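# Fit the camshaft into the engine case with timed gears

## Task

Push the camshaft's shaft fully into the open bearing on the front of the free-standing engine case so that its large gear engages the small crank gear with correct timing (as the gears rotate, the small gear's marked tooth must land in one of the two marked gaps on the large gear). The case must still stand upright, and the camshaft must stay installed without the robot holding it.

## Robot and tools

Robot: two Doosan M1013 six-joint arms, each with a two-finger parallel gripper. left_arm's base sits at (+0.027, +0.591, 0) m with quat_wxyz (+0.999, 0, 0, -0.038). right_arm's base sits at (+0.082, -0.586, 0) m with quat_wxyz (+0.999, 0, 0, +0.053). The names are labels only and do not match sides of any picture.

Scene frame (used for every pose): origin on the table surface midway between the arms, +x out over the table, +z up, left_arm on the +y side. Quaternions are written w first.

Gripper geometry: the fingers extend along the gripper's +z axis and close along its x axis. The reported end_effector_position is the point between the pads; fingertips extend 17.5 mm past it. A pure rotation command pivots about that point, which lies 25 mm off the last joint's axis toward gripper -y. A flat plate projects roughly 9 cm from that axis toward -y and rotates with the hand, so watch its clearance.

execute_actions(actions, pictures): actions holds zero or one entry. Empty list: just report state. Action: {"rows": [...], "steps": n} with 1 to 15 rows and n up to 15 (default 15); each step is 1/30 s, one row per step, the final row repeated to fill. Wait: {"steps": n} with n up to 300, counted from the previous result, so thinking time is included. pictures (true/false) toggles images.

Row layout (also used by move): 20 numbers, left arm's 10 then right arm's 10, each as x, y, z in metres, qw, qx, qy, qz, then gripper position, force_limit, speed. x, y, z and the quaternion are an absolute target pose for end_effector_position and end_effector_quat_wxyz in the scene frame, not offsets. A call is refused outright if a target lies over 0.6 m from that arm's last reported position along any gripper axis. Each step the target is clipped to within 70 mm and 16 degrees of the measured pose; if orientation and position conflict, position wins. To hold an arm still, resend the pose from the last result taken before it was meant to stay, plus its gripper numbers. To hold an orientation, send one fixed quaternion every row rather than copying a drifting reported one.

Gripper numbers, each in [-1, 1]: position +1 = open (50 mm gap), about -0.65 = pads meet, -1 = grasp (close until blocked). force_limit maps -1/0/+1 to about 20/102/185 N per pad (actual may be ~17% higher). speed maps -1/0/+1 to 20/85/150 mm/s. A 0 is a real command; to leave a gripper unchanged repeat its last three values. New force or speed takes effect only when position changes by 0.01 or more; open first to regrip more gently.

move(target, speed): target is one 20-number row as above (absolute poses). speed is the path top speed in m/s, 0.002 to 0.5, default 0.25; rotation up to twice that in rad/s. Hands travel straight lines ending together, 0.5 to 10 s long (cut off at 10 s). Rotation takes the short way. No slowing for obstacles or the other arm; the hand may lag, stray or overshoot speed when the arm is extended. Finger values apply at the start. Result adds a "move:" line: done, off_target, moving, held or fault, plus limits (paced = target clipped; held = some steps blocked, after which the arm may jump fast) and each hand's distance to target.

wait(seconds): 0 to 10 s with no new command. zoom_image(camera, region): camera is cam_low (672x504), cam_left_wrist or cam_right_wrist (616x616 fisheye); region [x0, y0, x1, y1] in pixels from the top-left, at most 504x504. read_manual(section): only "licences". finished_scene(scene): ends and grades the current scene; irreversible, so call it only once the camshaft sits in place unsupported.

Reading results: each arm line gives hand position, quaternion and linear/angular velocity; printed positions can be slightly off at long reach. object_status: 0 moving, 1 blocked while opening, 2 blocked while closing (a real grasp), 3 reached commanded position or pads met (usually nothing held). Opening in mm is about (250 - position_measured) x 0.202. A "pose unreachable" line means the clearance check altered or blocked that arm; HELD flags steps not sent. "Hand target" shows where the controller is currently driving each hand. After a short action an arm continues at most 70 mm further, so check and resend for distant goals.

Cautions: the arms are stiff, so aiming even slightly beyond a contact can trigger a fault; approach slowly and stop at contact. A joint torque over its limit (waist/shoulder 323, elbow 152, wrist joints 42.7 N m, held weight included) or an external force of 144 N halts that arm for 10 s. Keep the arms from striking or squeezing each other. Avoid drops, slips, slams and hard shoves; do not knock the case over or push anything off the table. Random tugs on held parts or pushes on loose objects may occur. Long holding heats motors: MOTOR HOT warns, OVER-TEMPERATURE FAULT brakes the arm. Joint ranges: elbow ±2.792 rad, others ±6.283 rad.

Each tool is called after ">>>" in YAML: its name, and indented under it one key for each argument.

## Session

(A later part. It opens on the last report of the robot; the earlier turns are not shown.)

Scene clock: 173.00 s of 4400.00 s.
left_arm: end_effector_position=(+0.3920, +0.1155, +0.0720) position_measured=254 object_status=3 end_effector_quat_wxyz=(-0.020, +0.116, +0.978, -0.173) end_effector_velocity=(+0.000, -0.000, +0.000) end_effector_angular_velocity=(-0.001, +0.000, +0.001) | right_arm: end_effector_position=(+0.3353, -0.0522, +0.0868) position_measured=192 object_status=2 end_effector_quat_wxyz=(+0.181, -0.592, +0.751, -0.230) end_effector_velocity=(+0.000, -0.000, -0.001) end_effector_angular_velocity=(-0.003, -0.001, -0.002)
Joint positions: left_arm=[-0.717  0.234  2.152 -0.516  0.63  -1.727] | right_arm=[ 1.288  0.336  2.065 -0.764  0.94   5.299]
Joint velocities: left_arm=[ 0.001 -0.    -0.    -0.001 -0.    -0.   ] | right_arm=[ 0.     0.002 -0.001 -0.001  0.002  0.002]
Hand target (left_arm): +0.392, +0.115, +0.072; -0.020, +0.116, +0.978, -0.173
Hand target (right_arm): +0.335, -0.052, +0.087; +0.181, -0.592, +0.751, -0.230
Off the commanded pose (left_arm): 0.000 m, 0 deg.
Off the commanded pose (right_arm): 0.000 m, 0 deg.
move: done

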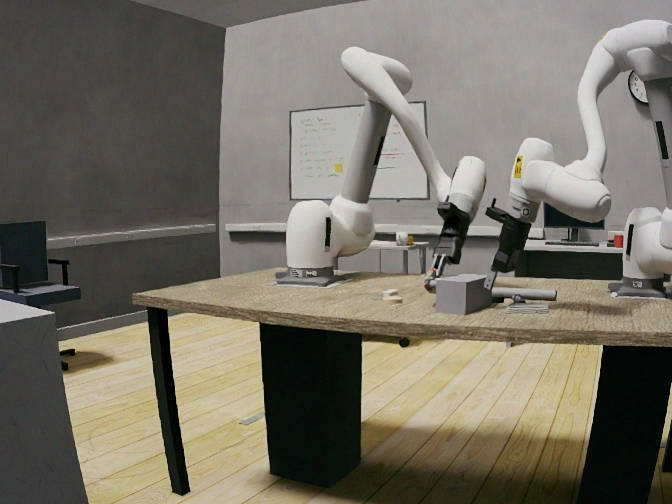

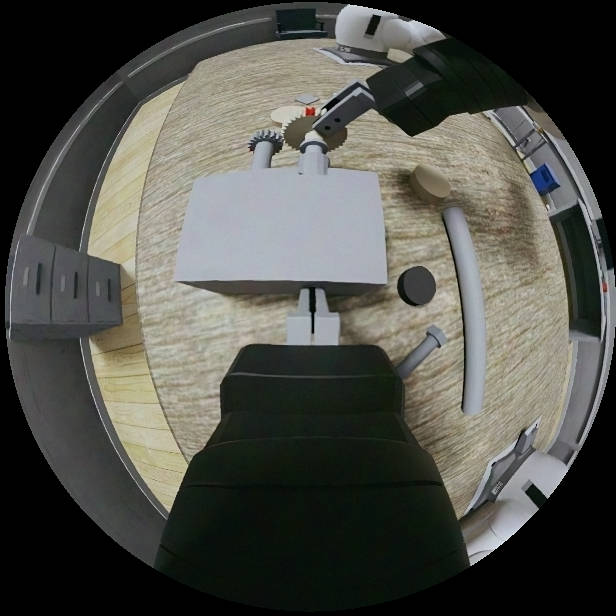

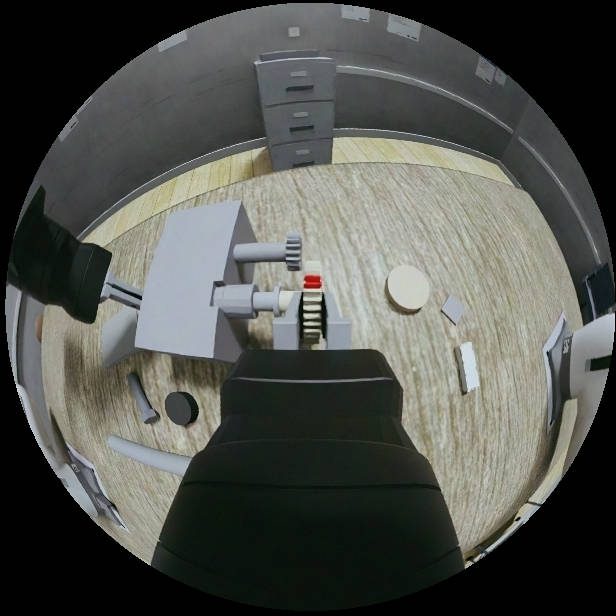

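>>> move:
  target: [0.392,0.1155,0.072,-0.0204,0.1157,0.978,-0.1728,-1,0,1,0.3287,-0.0508,0.0805,-0.2665,0.5587,-0.7085,0.338,-1,-0.9,-1]
  speed: 0.1

>>> zoom_image:
  camera: "cam_left_wrist"
  region: [240, 100, 330, 170]

>>> zoom_image:
  camera: "cam_left_wrist"
  region: [244, 120, 294, 165]

>>> zoom_image:
  camera: "cam_right_wrist"
  region: [260, 230, 340, 310]

Scene clock: 178.20 s of 4400.00 s.
left_arm: end_effector_position=(+0.3920, +0.1155, +0.0720) position_measured=254 object_status=3 end_effector_quat_wxyz=(-0.020, +0.116, +0.978, -0.173) end_effector_velocity=(+0.000, -0.000, +0.000) end_effector_angular_velocity=(-0.001, -0.000, +0.000) | right_arm: end_effector_position=(+0.3286, -0.0507, +0.0806) position_measured=192 object_status=2 end_effector_quat_wxyz=(+0.267, -0.559, +0.709, -0.338) end_effector_velocity=(+0.000, -0.001, +0.001) end_effector_angular_velocity=(-0.000, -0.002, -0.001)
Joint positions: left_arm=[-0.717  0.234  2.152 -0.516  0.63  -1.727] | right_arm=[ 1.404  0.454  2.075 -1.018  1.119  5.602]
Joint velocities: left_arm=[ 0. -0. -0. -0. -0.  0.] | right_arm=[-0.    -0.     0.001 -0.001  0.002  0.001]
Hand target (left_arm): +0.392, +0.115, +0.072; -0.020, +0.116, +0.978, -0.173
Hand target (right_arm): +0.329, -0.051, +0.081; +0.267, -0.559, +0.709, -0.338
Off the commanded pose (left_arm): 0.000 m, 0 deg.
Off the commanded pose (right_arm): 0.000 m, 0 deg.
After step 90, 0.43 s passed at rest.
move: done

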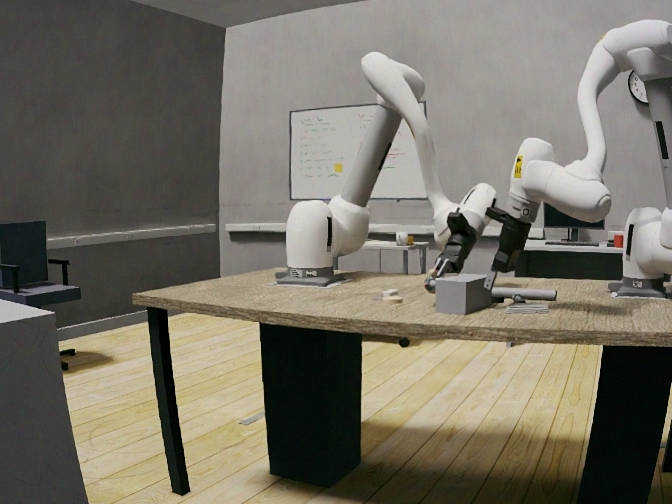

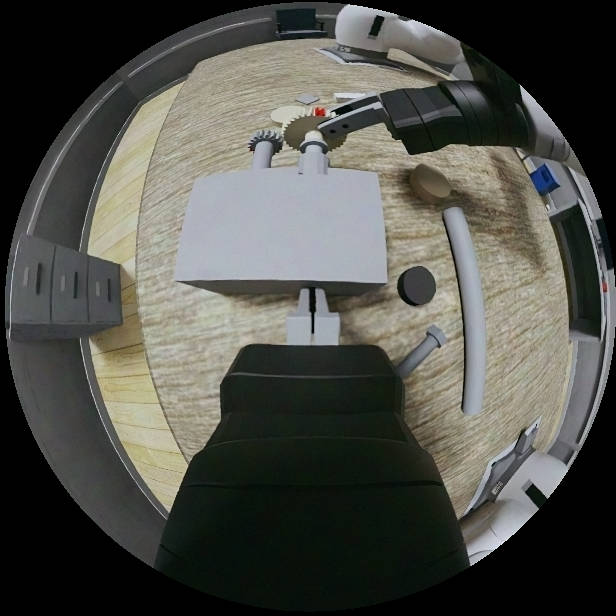

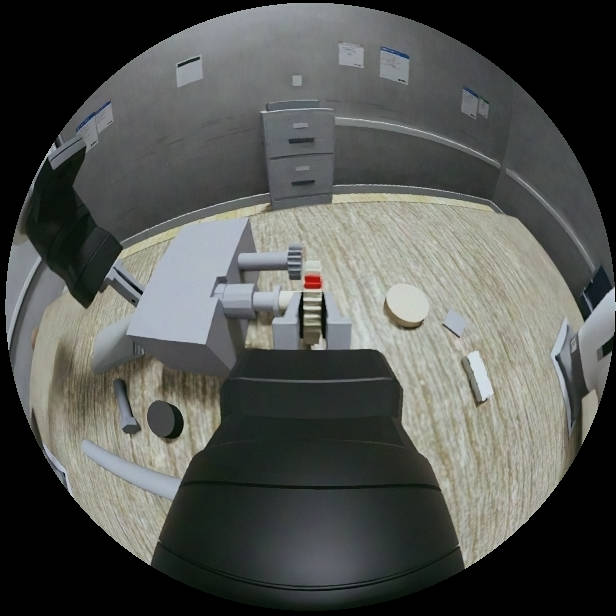

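Region (240, 100, 330, 170) of cam_left_wrist's 616x616 image, scaled by 5.600, with more detail than that image has.

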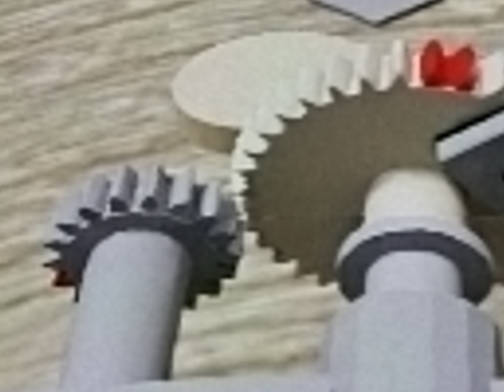

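Region (244, 120, 294, 165) of cam_left_wrist's 616x616 image, scaled by 10.080, with more detail than that image has; it fills the top 454 rows of this view, and the rest is white.

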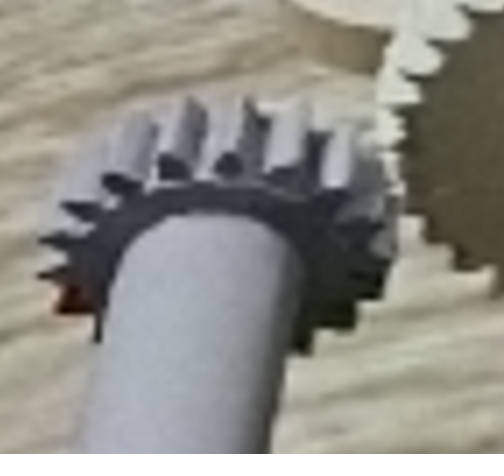

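Region (260, 230, 340, 310) of cam_right_wrist's 616x616 image, scaled by 6.300, with more detail than that image has.

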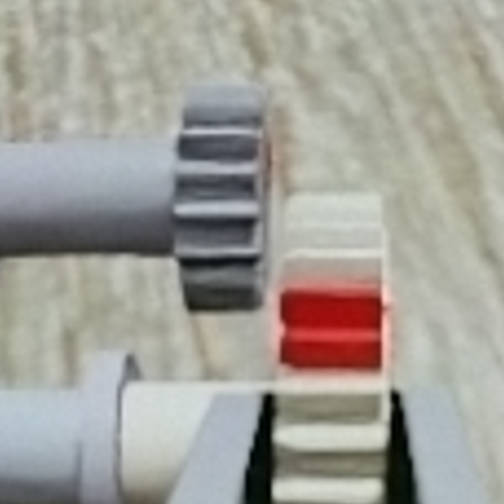

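>>> move:
  target: [0.4395,0.1095,0.072,-0.0204,0.1157,0.978,-0.1728,-1,0,1,0.3287,-0.0508,0.0805,-0.2665,0.5587,-0.7085,0.338,-1,-0.9,-1]
  speed: 0.05

>>> zoom_image:
  camera: "cam_left_wrist"
  region: [285, 110, 345, 165]

Scene clock: 186.73 s of 4400.00 s.
left_arm: end_effector_position=(+0.4395, +0.1094, +0.0720) position_measured=254 object_status=3 end_effector_quat_wxyz=(-0.020, +0.116, +0.978, -0.173) end_effector_velocity=(-0.000, -0.001, +0.000) end_effector_angular_velocity=(-0.000, -0.001, -0.003) | right_arm: end_effector_position=(+0.3287, -0.0508, +0.0805) position_measured=192 object_status=2 end_effector_quat_wxyz=(+0.267, -0.559, +0.709, -0.338) end_effector_velocity=(-0.000, -0.001, -0.001) end_effector_angular_velocity=(-0.002, -0.000, +0.000)
Joint positions: left_arm=[-0.665  0.286  2.077 -0.506  0.667 -1.692] | right_arm=[ 1.403  0.454  2.075 -1.018  1.118  5.602]
Joint velocities: left_arm=[-0.001  0.    -0.001  0.001  0.     0.001] | right_arm=[ 0.     0.001  0.001 -0.     0.     0.   ]
Hand target (left_arm): +0.439, +0.109, +0.072; -0.020, +0.116, +0.978, -0.173
Hand target (right_arm): +0.329, -0.051, +0.080; +0.267, -0.559, +0.709, -0.338
Off the commanded pose (left_arm): 0.000 m, 0 deg.
Off the commanded pose (right_arm): 0.000 m, 0 deg.
After step 90, 4.30 s passed at rest.
move: done

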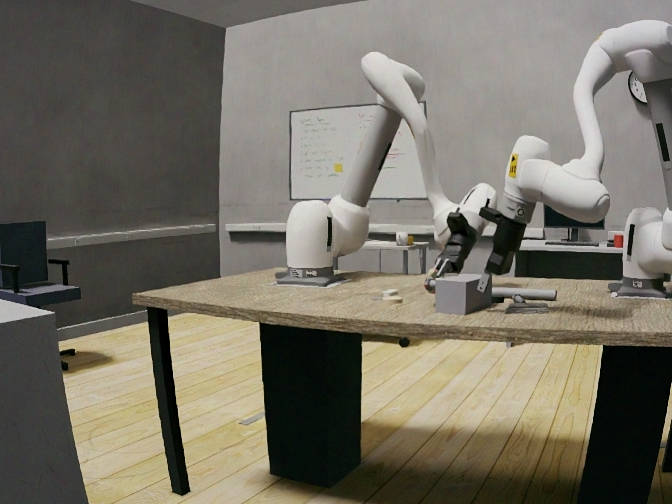

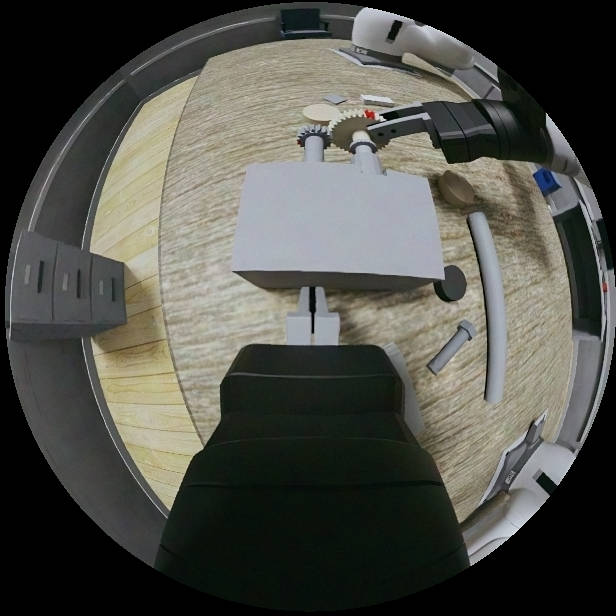

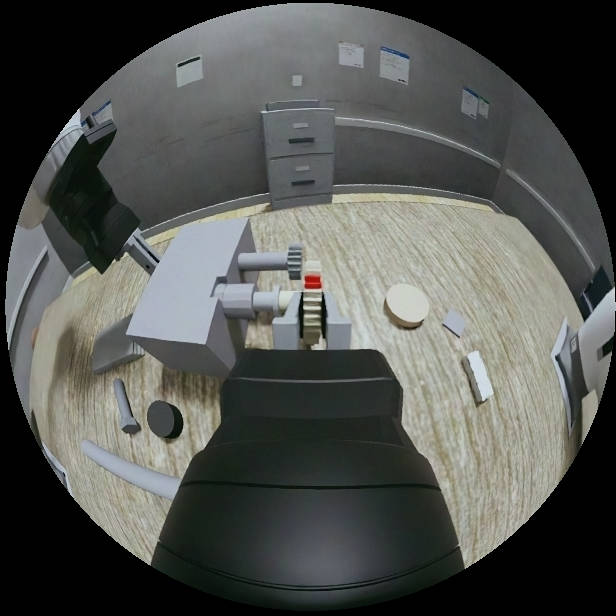

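Region (285, 110, 345, 165) of cam_left_wrist's 616x616 image, scaled by 8.400, with more detail than that image has; it fills the top 462 rows of this view, and the rest is white.

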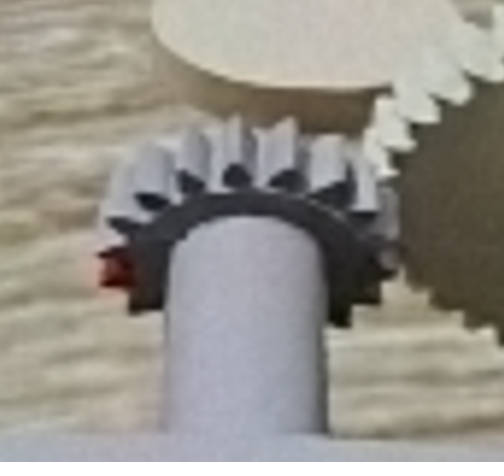

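>>> move:
  target: [0.392,0.1155,0.072,-0.0204,0.1157,0.978,-0.1728,-1,0,1,0.3298,-0.049,0.0813,-0.2567,0.5633,-0.7143,0.3255,-1,-0.9,-1]
  speed: 0.04

>>> zoom_image:
  camera: "cam_left_wrist"
  region: [260, 100, 355, 170]

>>> zoom_image:
  camera: "cam_right_wrist"
  region: [240, 230, 340, 330]

Scene clock: 193.73 s of 4400.00 s.
left_arm: end_effector_position=(+0.3920, +0.1156, +0.0720) position_measured=254 object_status=3 end_effector_quat_wxyz=(-0.020, +0.116, +0.978, -0.173) end_effector_velocity=(-0.000, -0.001, +0.002) end_effector_angular_velocity=(-0.002, -0.002, -0.000) | right_arm: end_effector_position=(+0.3298, -0.0490, +0.0813) position_measured=192 object_status=2 end_effector_quat_wxyz=(+0.257, -0.563, +0.715, -0.326) end_effector_velocity=(-0.000, +0.000, +0.000) end_effector_angular_velocity=(+0.001, +0.000, +0.000)
Joint positions: left_arm=[-0.717  0.234  2.152 -0.516  0.63  -1.727] | right_arm=[ 1.392  0.44   2.071 -0.993  1.095  5.57 ]
Joint velocities: left_arm=[-0.001 -0.003 -0.     0.    -0.    -0.001] | right_arm=[ 0.    -0.001  0.     0.    -0.    -0.   ]
Hand target (left_arm): +0.392, +0.116, +0.072; -0.020, +0.116, +0.978, -0.173
Hand target (right_arm): +0.330, -0.049, +0.081; +0.257, -0.563, +0.715, -0.326
Off the commanded pose (left_arm): 0.000 m, 0 deg.
Off the commanded pose (right_arm): 0.000 m, 0 deg.
After step 90, 2.53 s passed at rest.
move: done

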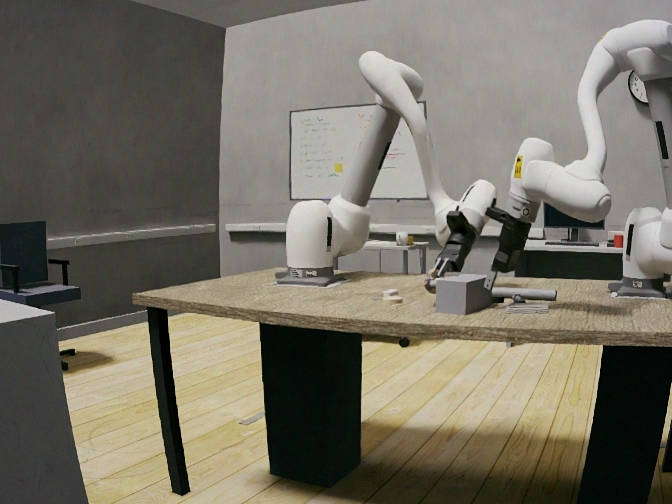

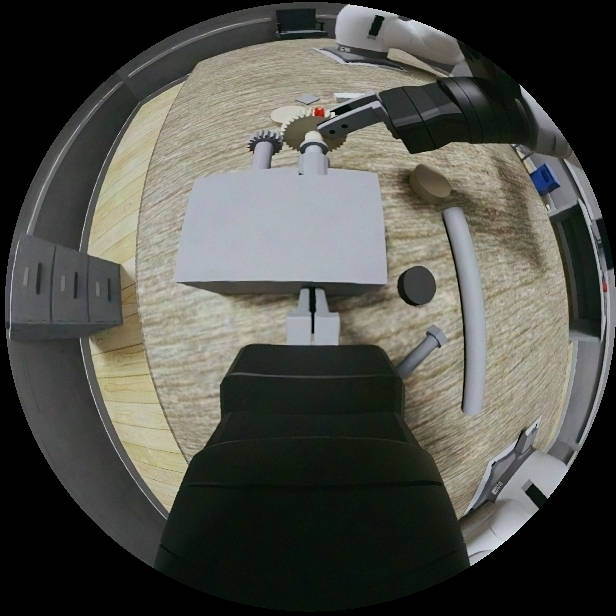

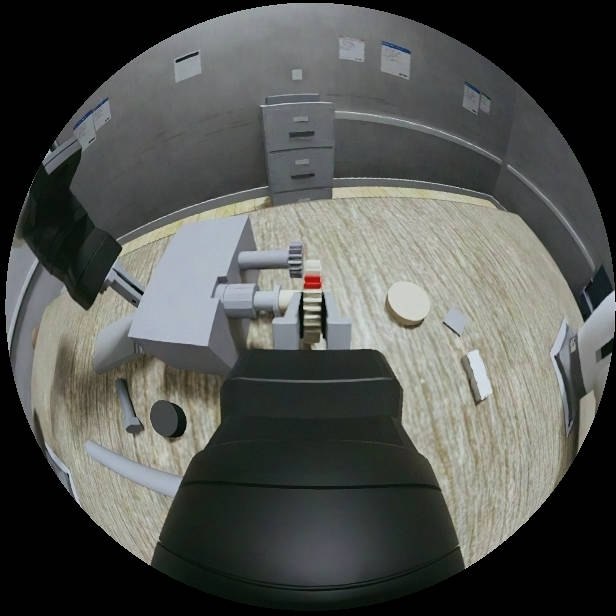

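Region (260, 100, 355, 170) of cam_left_wrist's 616x616 image, scaled by 5.305, with more detail than that image has; it fills the top 371 rows of this view, and the rest is white.

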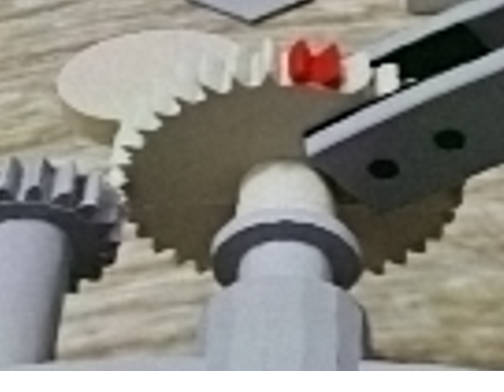

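Region (240, 230, 340, 330) of cam_right_wrist's 616x616 image, scaled by 5.040, with more detail than that image has.

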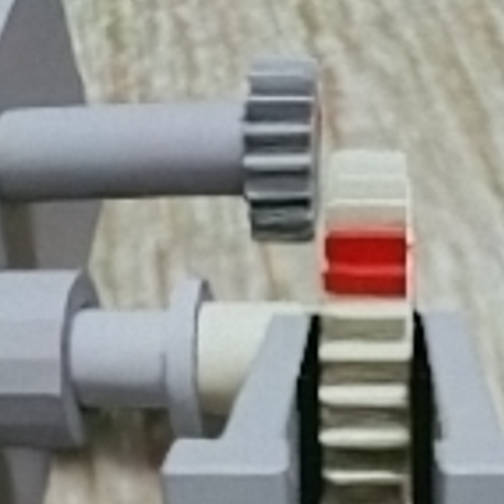

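>>> move:
  target: [0.392,0.1155,0.072,-0.0204,0.1157,0.978,-0.1728,-1,0,1,0.3307,-0.0451,0.0813,-0.2567,0.5633,-0.7143,0.3255,-0.2,-0.9,-1]
  speed: 0.004

>>> zoom_image:
  camera: "cam_left_wrist"
  region: [260, 100, 355, 170]

>>> zoom_image:
  camera: "cam_right_wrist"
  region: [240, 230, 340, 330]

Scene clock: 201.07 s of 4400.00 s.
left_arm: end_effector_position=(+0.3920, +0.1155, +0.0720) position_measured=254 object_status=3 end_effector_quat_wxyz=(-0.020, +0.116, +0.978, -0.173) end_effector_velocity=(-0.000, -0.000, -0.000) end_effector_angular_velocity=(+0.000, +0.000, -0.000) | right_arm: end_effector_position=(+0.3307, -0.0451, +0.0813) position_measured=182 object_status=3 end_effector_quat_wxyz=(+0.257, -0.563, +0.715, -0.326) end_effector_velocity=(+0.000, +0.000, +0.000) end_effector_angular_velocity=(+0.001, +0.000, -0.000)
Joint positions: left_arm=[-0.717  0.234  2.152 -0.516  0.63  -1.727] | right_arm=[ 1.391  0.444  2.063 -0.992  1.097  5.566]
Joint velocities: left_arm=[-0.    -0.     0.     0.    -0.    -0.001] | right_arm=[-0.    -0.    -0.001 -0.    -0.     0.   ]
Hand target (left_arm): +0.392, +0.116, +0.072; -0.020, +0.116, +0.978, -0.173
Hand target (right_arm): +0.331, -0.045, +0.081; +0.257, -0.563, +0.715, -0.326
Off the commanded pose (left_arm): 0.000 m, 0 deg.
Off the commanded pose (right_arm): 0.000 m, 0 deg.
After step 90, 3.10 s passed at rest.
move: done

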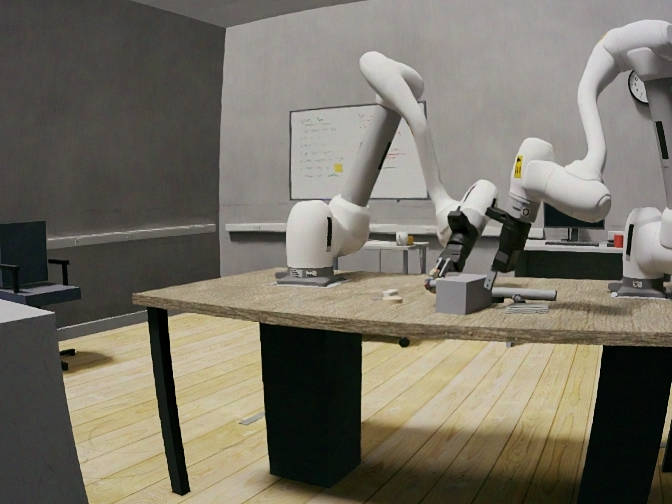

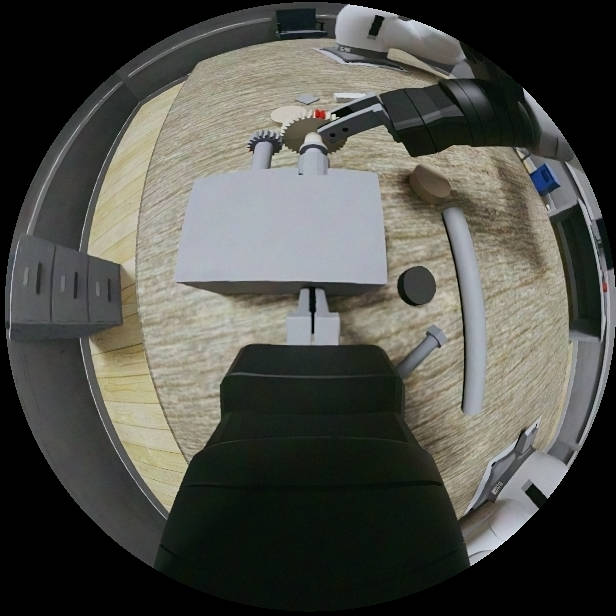

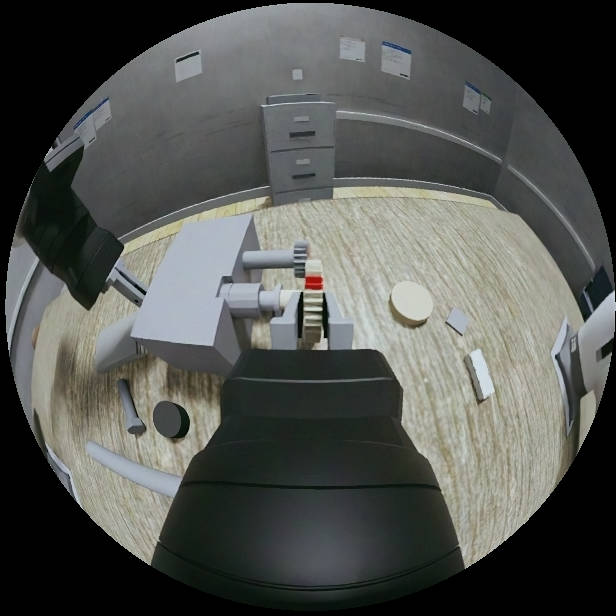

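Region (260, 100, 355, 170) of cam_left_wrist's 616x616 image, scaled by 5.305, with more detail than that image has; it fills the top 371 rows of this view, and the rest is white.

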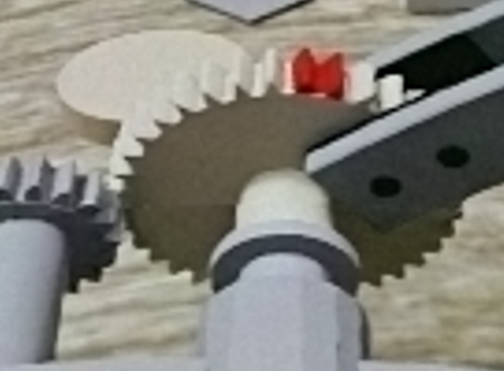

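Region (240, 230, 340, 330) of cam_right_wrist's 616x616 image, scaled by 5.040, with more detail than that image has.

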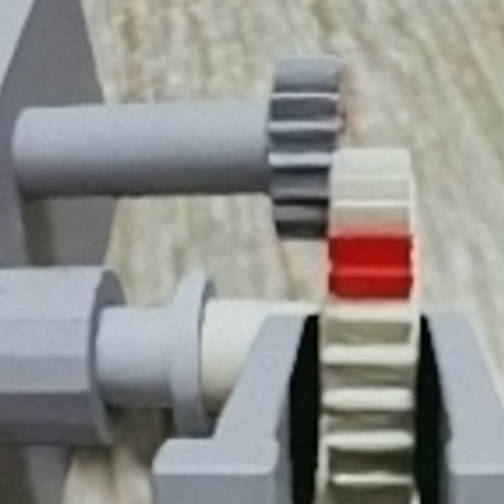

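>>> execute_actions:
  actions:
    - {"rows":[[0.392,0.1155,0.072,-0.0204,0.1157,0.978,-0.1728,-1,0,1,0.3304,-0.0464,0.0813,-0.2567,0.5633,-0.7143,0.3255,-1,-0.9,-1]],"steps":15}
  pictures: false

>>> move:
  target: [0.392,0.1155,0.072,-0.0204,0.1157,0.978,-0.1728,-1,0,1,0.3312,-0.0466,0.0823,-0.2443,0.5687,-0.7213,0.3098,-1,-0.9,-1]
  speed: 0.03

>>> move:
  target: [0.392,0.1155,0.072,-0.0204,0.1157,0.978,-0.1728,-1,0,1,0.3317,-0.0446,0.0823,-0.2443,0.5687,-0.7213,0.3098,-1,-0.9,-1]
  speed: 0.003

>>> zoom_image:
  camera: "cam_left_wrist"
  region: [260, 100, 355, 170]

>>> zoom_image:
  camera: "cam_right_wrist"
  region: [240, 230, 340, 330]

Scene clock: 211.10 s of 4400.00 s.
left_arm: end_effector_position=(+0.3920, +0.1155, +0.0720) position_measured=254 object_status=3 end_effector_quat_wxyz=(-0.020, +0.116, +0.978, -0.173) end_effector_velocity=(-0.001, -0.001, +0.001) end_effector_angular_velocity=(-0.001, +0.000, -0.000) | right_arm: end_effector_position=(+0.3304, -0.0464, +0.0813) position_measured=192 object_status=2 end_effector_quat_wxyz=(+0.257, -0.563, +0.715, -0.326) end_effector_velocity=(+0.000, +0.000, +0.001) end_effector_angular_velocity=(+0.001, -0.001, -0.001)
Joint positions: left_arm=[-0.717  0.234  2.152 -0.516  0.63  -1.727] | right_arm=[ 1.391  0.443  2.066 -0.992  1.096  5.567]
Joint velocities: left_arm=[-0.002 -0.001 -0.    -0.001  0.    -0.001] | right_arm=[-0.001 -0.    -0.001 -0.     0.001 -0.   ]
Hand target (left_arm): +0.392, +0.115, +0.072; -0.020, +0.116, +0.978, -0.173
Hand target (right_arm): +0.330, -0.046, +0.081; +0.257, -0.563, +0.715, -0.326
Off the commanded pose (left_arm): 0.000 m, 0 deg.
Off the commanded pose (right_arm): 0.000 m, 0 deg.
Steps of this call (steps 1 to 90: nothing new was sent; then 6.53 s passed at rest; steps 91 to 105: all 15 steps of this action). Readings (end_effector_position | what the end effector reports):
91: left_arm (+0.3920, +0.1155, +0.0720) | right_arm (+0.3307, -0.0451, +0.0813) | left_arm position_measured=254 object_status=3 | right_arm position_measured=183 object_status=0
92: left_arm (+0.3920, +0.1155, +0.0720) | right_arm (+0.3307, -0.0454, +0.0812) | left_arm position_measured=254 object_status=3 | right_arm position_measured=186 object_status=0
94: left_arm (+0.3920, +0.1155, +0.0720) | right_arm (+0.3306, -0.0462, +0.0812) | left_arm position_measured=254 object_status=3 | right_arm position_measured=192 object_status=0
98: left_arm (+0.3920, +0.1155, +0.0720) | right_arm (+0.3304, -0.0464, +0.0813) | left_arm position_measured=254 object_status=3 | right_arm position_measured=192 object_status=0
105: the state above

Scene clock: 212.30 s of 4400.00 s.
left_arm: end_effector_position=(+0.3920, +0.1155, +0.0720) position_measured=254 object_status=3 end_effector_quat_wxyz=(-0.020, +0.116, +0.978, -0.173) end_effector_velocity=(+0.000, -0.000, -0.000) end_effector_angular_velocity=(+0.000, +0.001, +0.002) | right_arm: end_effector_position=(+0.3312, -0.0466, +0.0823) position_measured=192 object_status=2 end_effector_quat_wxyz=(+0.244, -0.569, +0.722, -0.310) end_effector_velocity=(+0.000, -0.000, -0.001) end_effector_angular_velocity=(-0.003, +0.000, -0.000)
Joint positions: left_arm=[-0.717  0.234  2.152 -0.516  0.63  -1.727] | right_arm=[ 1.376  0.424  2.065 -0.96   1.067  5.528]
Joint velocities: left_arm=[ 0.     0.001 -0.    -0.     0.    -0.002] | right_arm=[-0.     0.002  0.     0.001  0.    -0.001]
Hand target (left_arm): +0.392, +0.115, +0.072; -0.020, +0.116, +0.978, -0.173
Hand target (right_arm): +0.331, -0.047, +0.082; +0.244, -0.569, +0.722, -0.310
Off the commanded pose (left_arm): 0.000 m, 0 deg.
Off the commanded pose (right_arm): 0.000 m, 0 deg.
move: done

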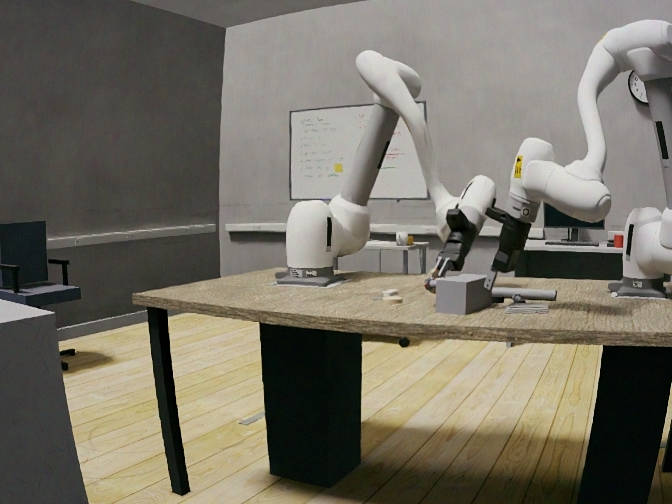

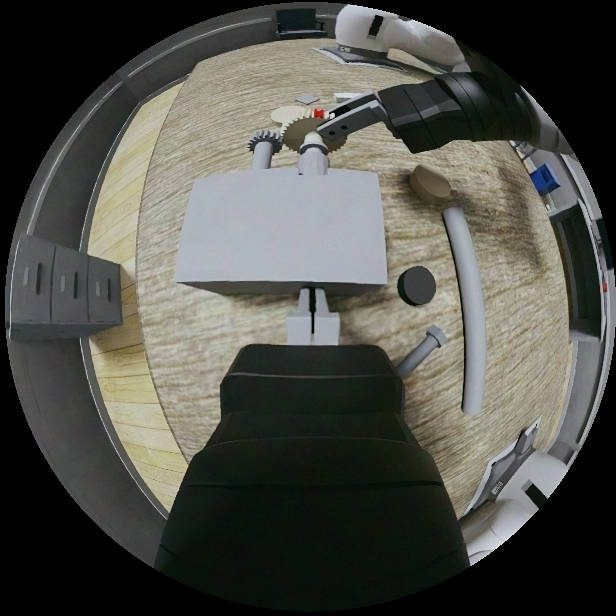

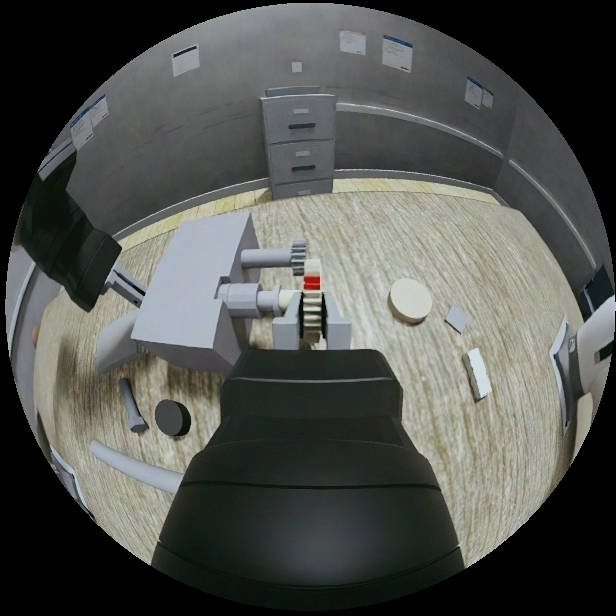

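Scene clock: 213.20 s of 4400.00 s.
left_arm: end_effector_position=(+0.3920, +0.1155, +0.0720) position_measured=254 object_status=3 end_effector_quat_wxyz=(-0.020, +0.116, +0.978, -0.173) end_effector_velocity=(-0.001, +0.000, +0.000) end_effector_angular_velocity=(-0.000, -0.001, -0.001) | right_arm: end_effector_position=(+0.3317, -0.0446, +0.0823) position_measured=192 object_status=2 end_effector_quat_wxyz=(+0.244, -0.569, +0.722, -0.310) end_effector_velocity=(+0.000, +0.000, +0.001) end_effector_angular_velocity=(+0.001, +0.000, -0.000)
Joint positions: left_arm=[-0.717  0.234  2.152 -0.516  0.63  -1.727] | right_arm=[ 1.375  0.426  2.061 -0.959  1.068  5.526]
Joint velocities: left_arm=[-0.001 -0.001  0.001  0.001  0.    -0.   ] | right_arm=[-0.    -0.001  0.     0.    -0.    -0.   ]
Hand target (left_arm): +0.392, +0.115, +0.072; -0.020, +0.116, +0.978, -0.173
Hand target (right_arm): +0.332, -0.045, +0.082; +0.244, -0.569, +0.722, -0.310
Off the commanded pose (left_arm): 0.000 m, 0 deg.
Off the commanded pose (right_arm): 0.000 m, 0 deg.
move: done

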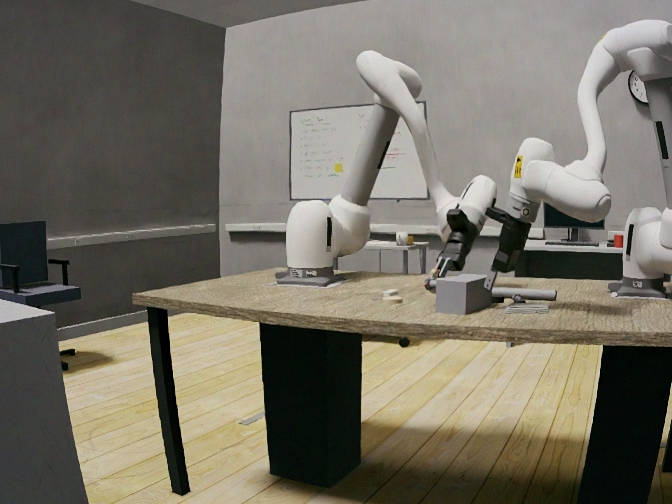

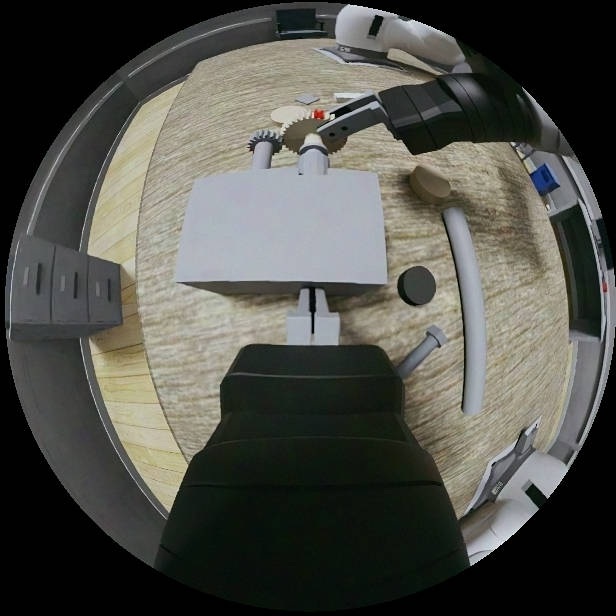

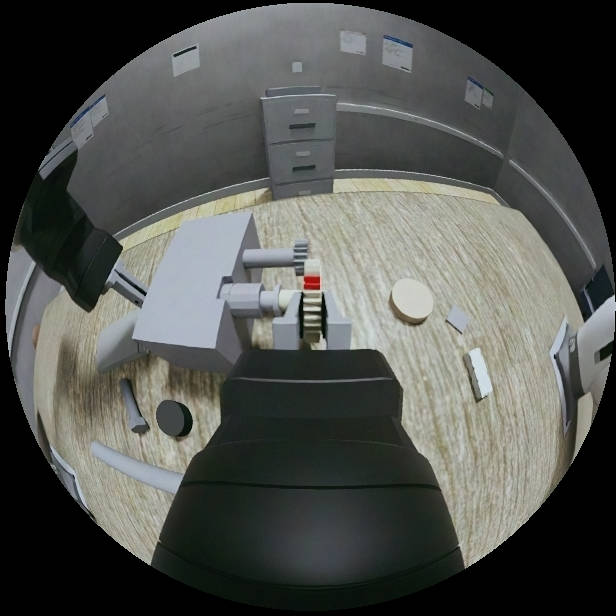

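Region (260, 100, 355, 170) of cam_left_wrist's 616x616 image, scaled by 5.305, with more detail than that image has; it fills the top 371 rows of this view, and the rest is white.

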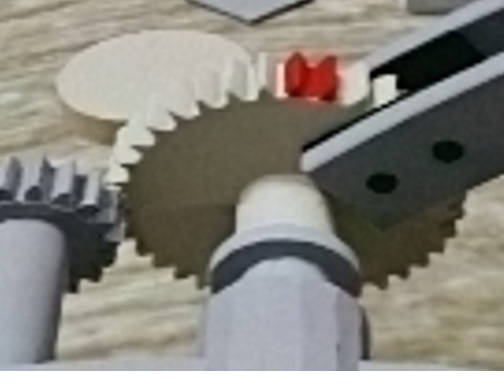

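Region (240, 230, 340, 330) of cam_right_wrist's 616x616 image, scaled by 5.040, with more detail than that image has.

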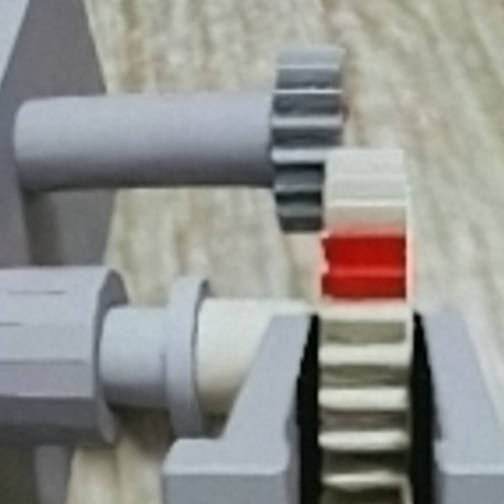

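Meshing. Continue 4 mm.

>>> move:
  target: [0.392,0.1155,0.072,-0.0204,0.1157,0.978,-0.1728,-1,0,1,0.3326,-0.0407,0.0823,-0.2443,0.5687,-0.7213,0.3098,-1,-0.9,-1]
  speed: 0.005

>>> zoom_image:
  camera: "cam_right_wrist"
  region: [240, 230, 340, 330]

Scene clock: 217.20 s of 4400.00 s.
left_arm: end_effector_position=(+0.3920, +0.1155, +0.0720) position_measured=254 object_status=3 end_effector_quat_wxyz=(-0.020, +0.116, +0.978, -0.173) end_effector_velocity=(-0.001, -0.001, -0.000) end_effector_angular_velocity=(-0.000, +0.001, -0.001) | right_arm: end_effector_position=(+0.3326, -0.0407, +0.0823) position_measured=192 object_status=2 end_effector_quat_wxyz=(+0.244, -0.569, +0.722, -0.310) end_effector_velocity=(-0.000, +0.000, -0.000) end_effector_angular_velocity=(-0.001, +0.000, +0.000)
Joint positions: left_arm=[-0.717  0.234  2.152 -0.516  0.63  -1.727] | right_arm=[ 1.375  0.431  2.054 -0.958  1.07   5.523]
Joint velocities: left_arm=[-0.001  0.001 -0.    -0.001  0.     0.   ] | right_arm=[ 0.     0.001 -0.     0.     0.    -0.   ]
Hand target (left_arm): +0.392, +0.115, +0.072; -0.020, +0.116, +0.978, -0.173
Hand target (right_arm): +0.333, -0.041, +0.082; +0.244, -0.569, +0.722, -0.310
Off the commanded pose (left_arm): 0.000 m, 0 deg.
Off the commanded pose (right_arm): 0.000 m, 0 deg.
move: done

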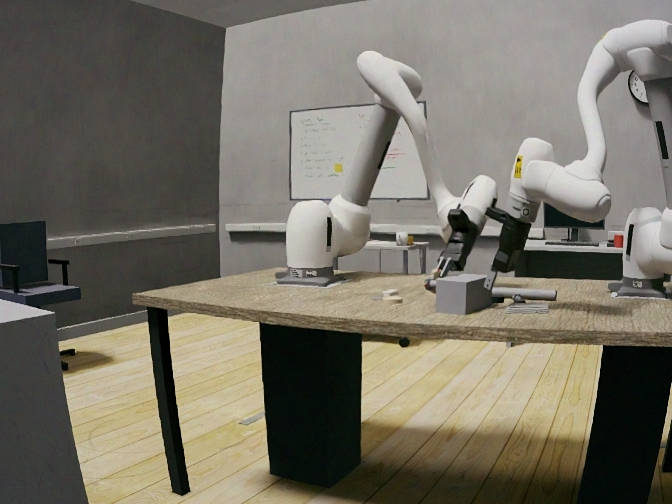

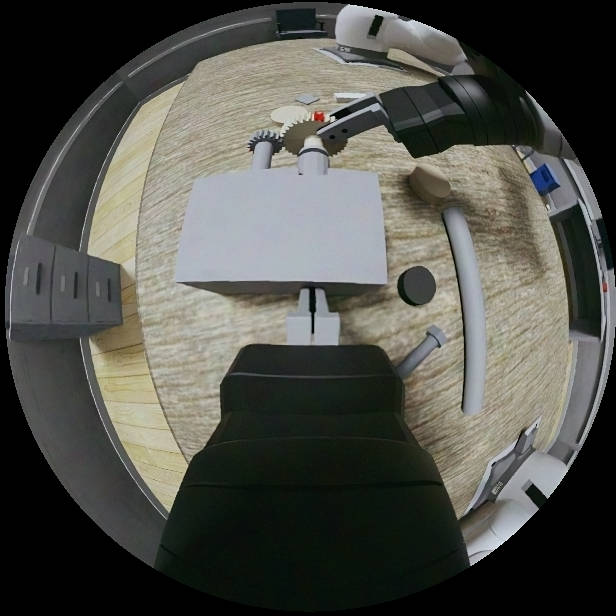

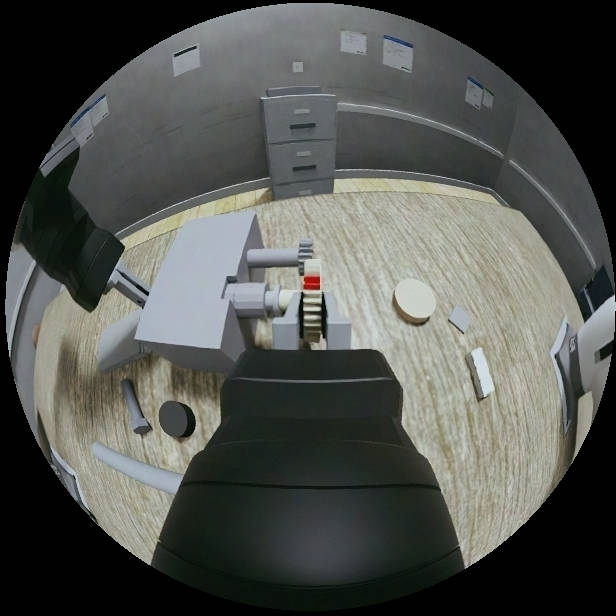

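Region (240, 230, 340, 330) of cam_right_wrist's 616x616 image, scaled by 5.040, with more detail than that image has.

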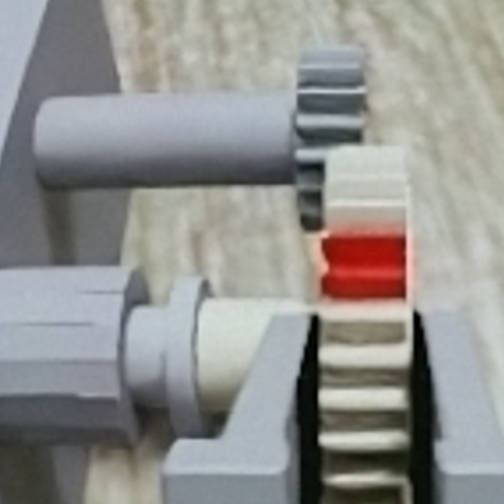

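>>> move:
  target: [0.392,0.1155,0.072,-0.0204,0.1157,0.978,-0.1728,-1,0,1,0.3342,-0.0339,0.0823,-0.2443,0.5687,-0.7213,0.3098,-1,-0.9,-1]
  speed: 0.006

>>> zoom_image:
  camera: "cam_right_wrist"
  region: [240, 230, 340, 330]

>>> zoom_image:
  camera: "cam_left_wrist"
  region: [244, 105, 334, 170]

Scene clock: 222.57 s of 4400.00 s.
left_arm: end_effector_position=(+0.3920, +0.1155, +0.0720) position_measured=254 object_status=3 end_effector_quat_wxyz=(-0.020, +0.116, +0.978, -0.173) end_effector_velocity=(-0.000, +0.000, -0.000) end_effector_angular_velocity=(+0.000, +0.000, -0.000) | right_arm: end_effector_position=(+0.3342, -0.0339, +0.0823) position_measured=192 object_status=2 end_effector_quat_wxyz=(+0.244, -0.569, +0.722, -0.310) end_effector_velocity=(+0.000, +0.000, +0.002) end_effector_angular_velocity=(+0.003, -0.000, -0.000)
Joint positions: left_arm=[-0.717  0.234  2.152 -0.516  0.63  -1.727] | right_arm=[ 1.373  0.438  2.04  -0.957  1.072  5.516]
Joint velocities: left_arm=[ 0. -0.  0.  0.  0.  0.] | right_arm=[-0.    -0.003 -0.     0.    -0.    -0.   ]
Hand target (left_arm): +0.392, +0.115, +0.072; -0.020, +0.116, +0.978, -0.173
Hand target (right_arm): +0.334, -0.034, +0.082; +0.244, -0.569, +0.722, -0.310
Off the commanded pose (left_arm): 0.000 m, 0 deg.
Off the commanded pose (right_arm): 0.000 m, 0 deg.
After step 90, 0.97 s passed at rest.
move: done

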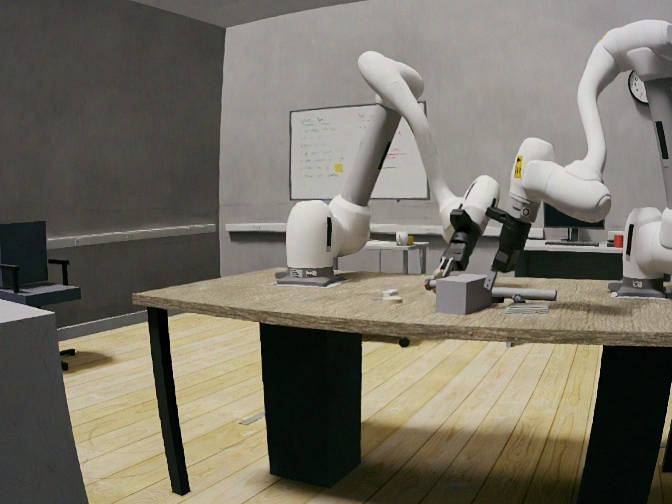

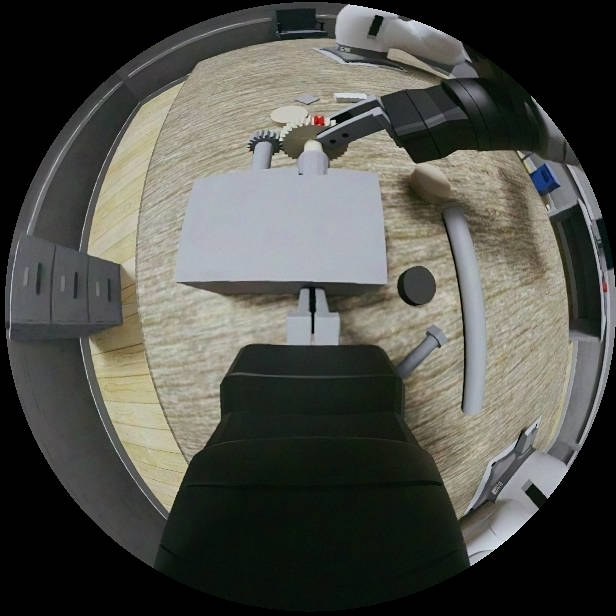

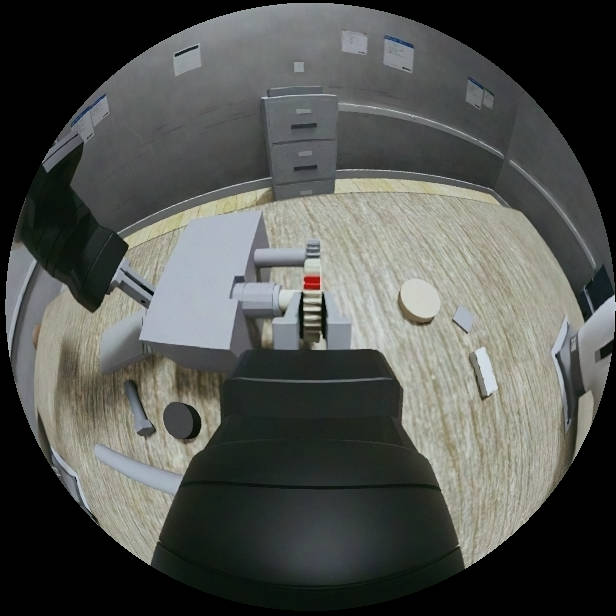

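Region (240, 230, 340, 330) of cam_right_wrist's 616x616 image, scaled by 5.040, with more detail than that image has.

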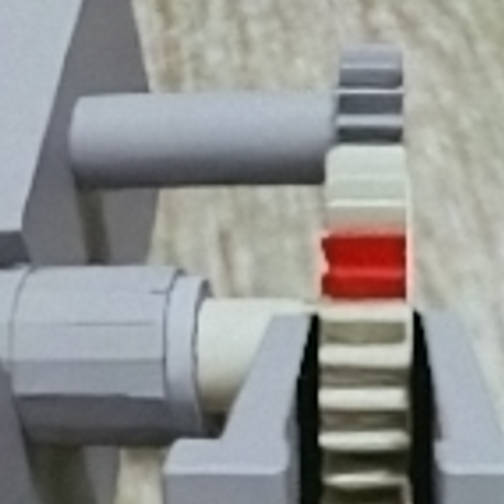

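Region (244, 105, 334, 170) of cam_left_wrist's 616x616 image, scaled by 5.600, with more detail than that image has.

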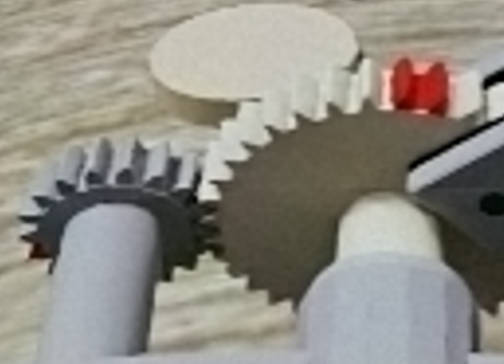

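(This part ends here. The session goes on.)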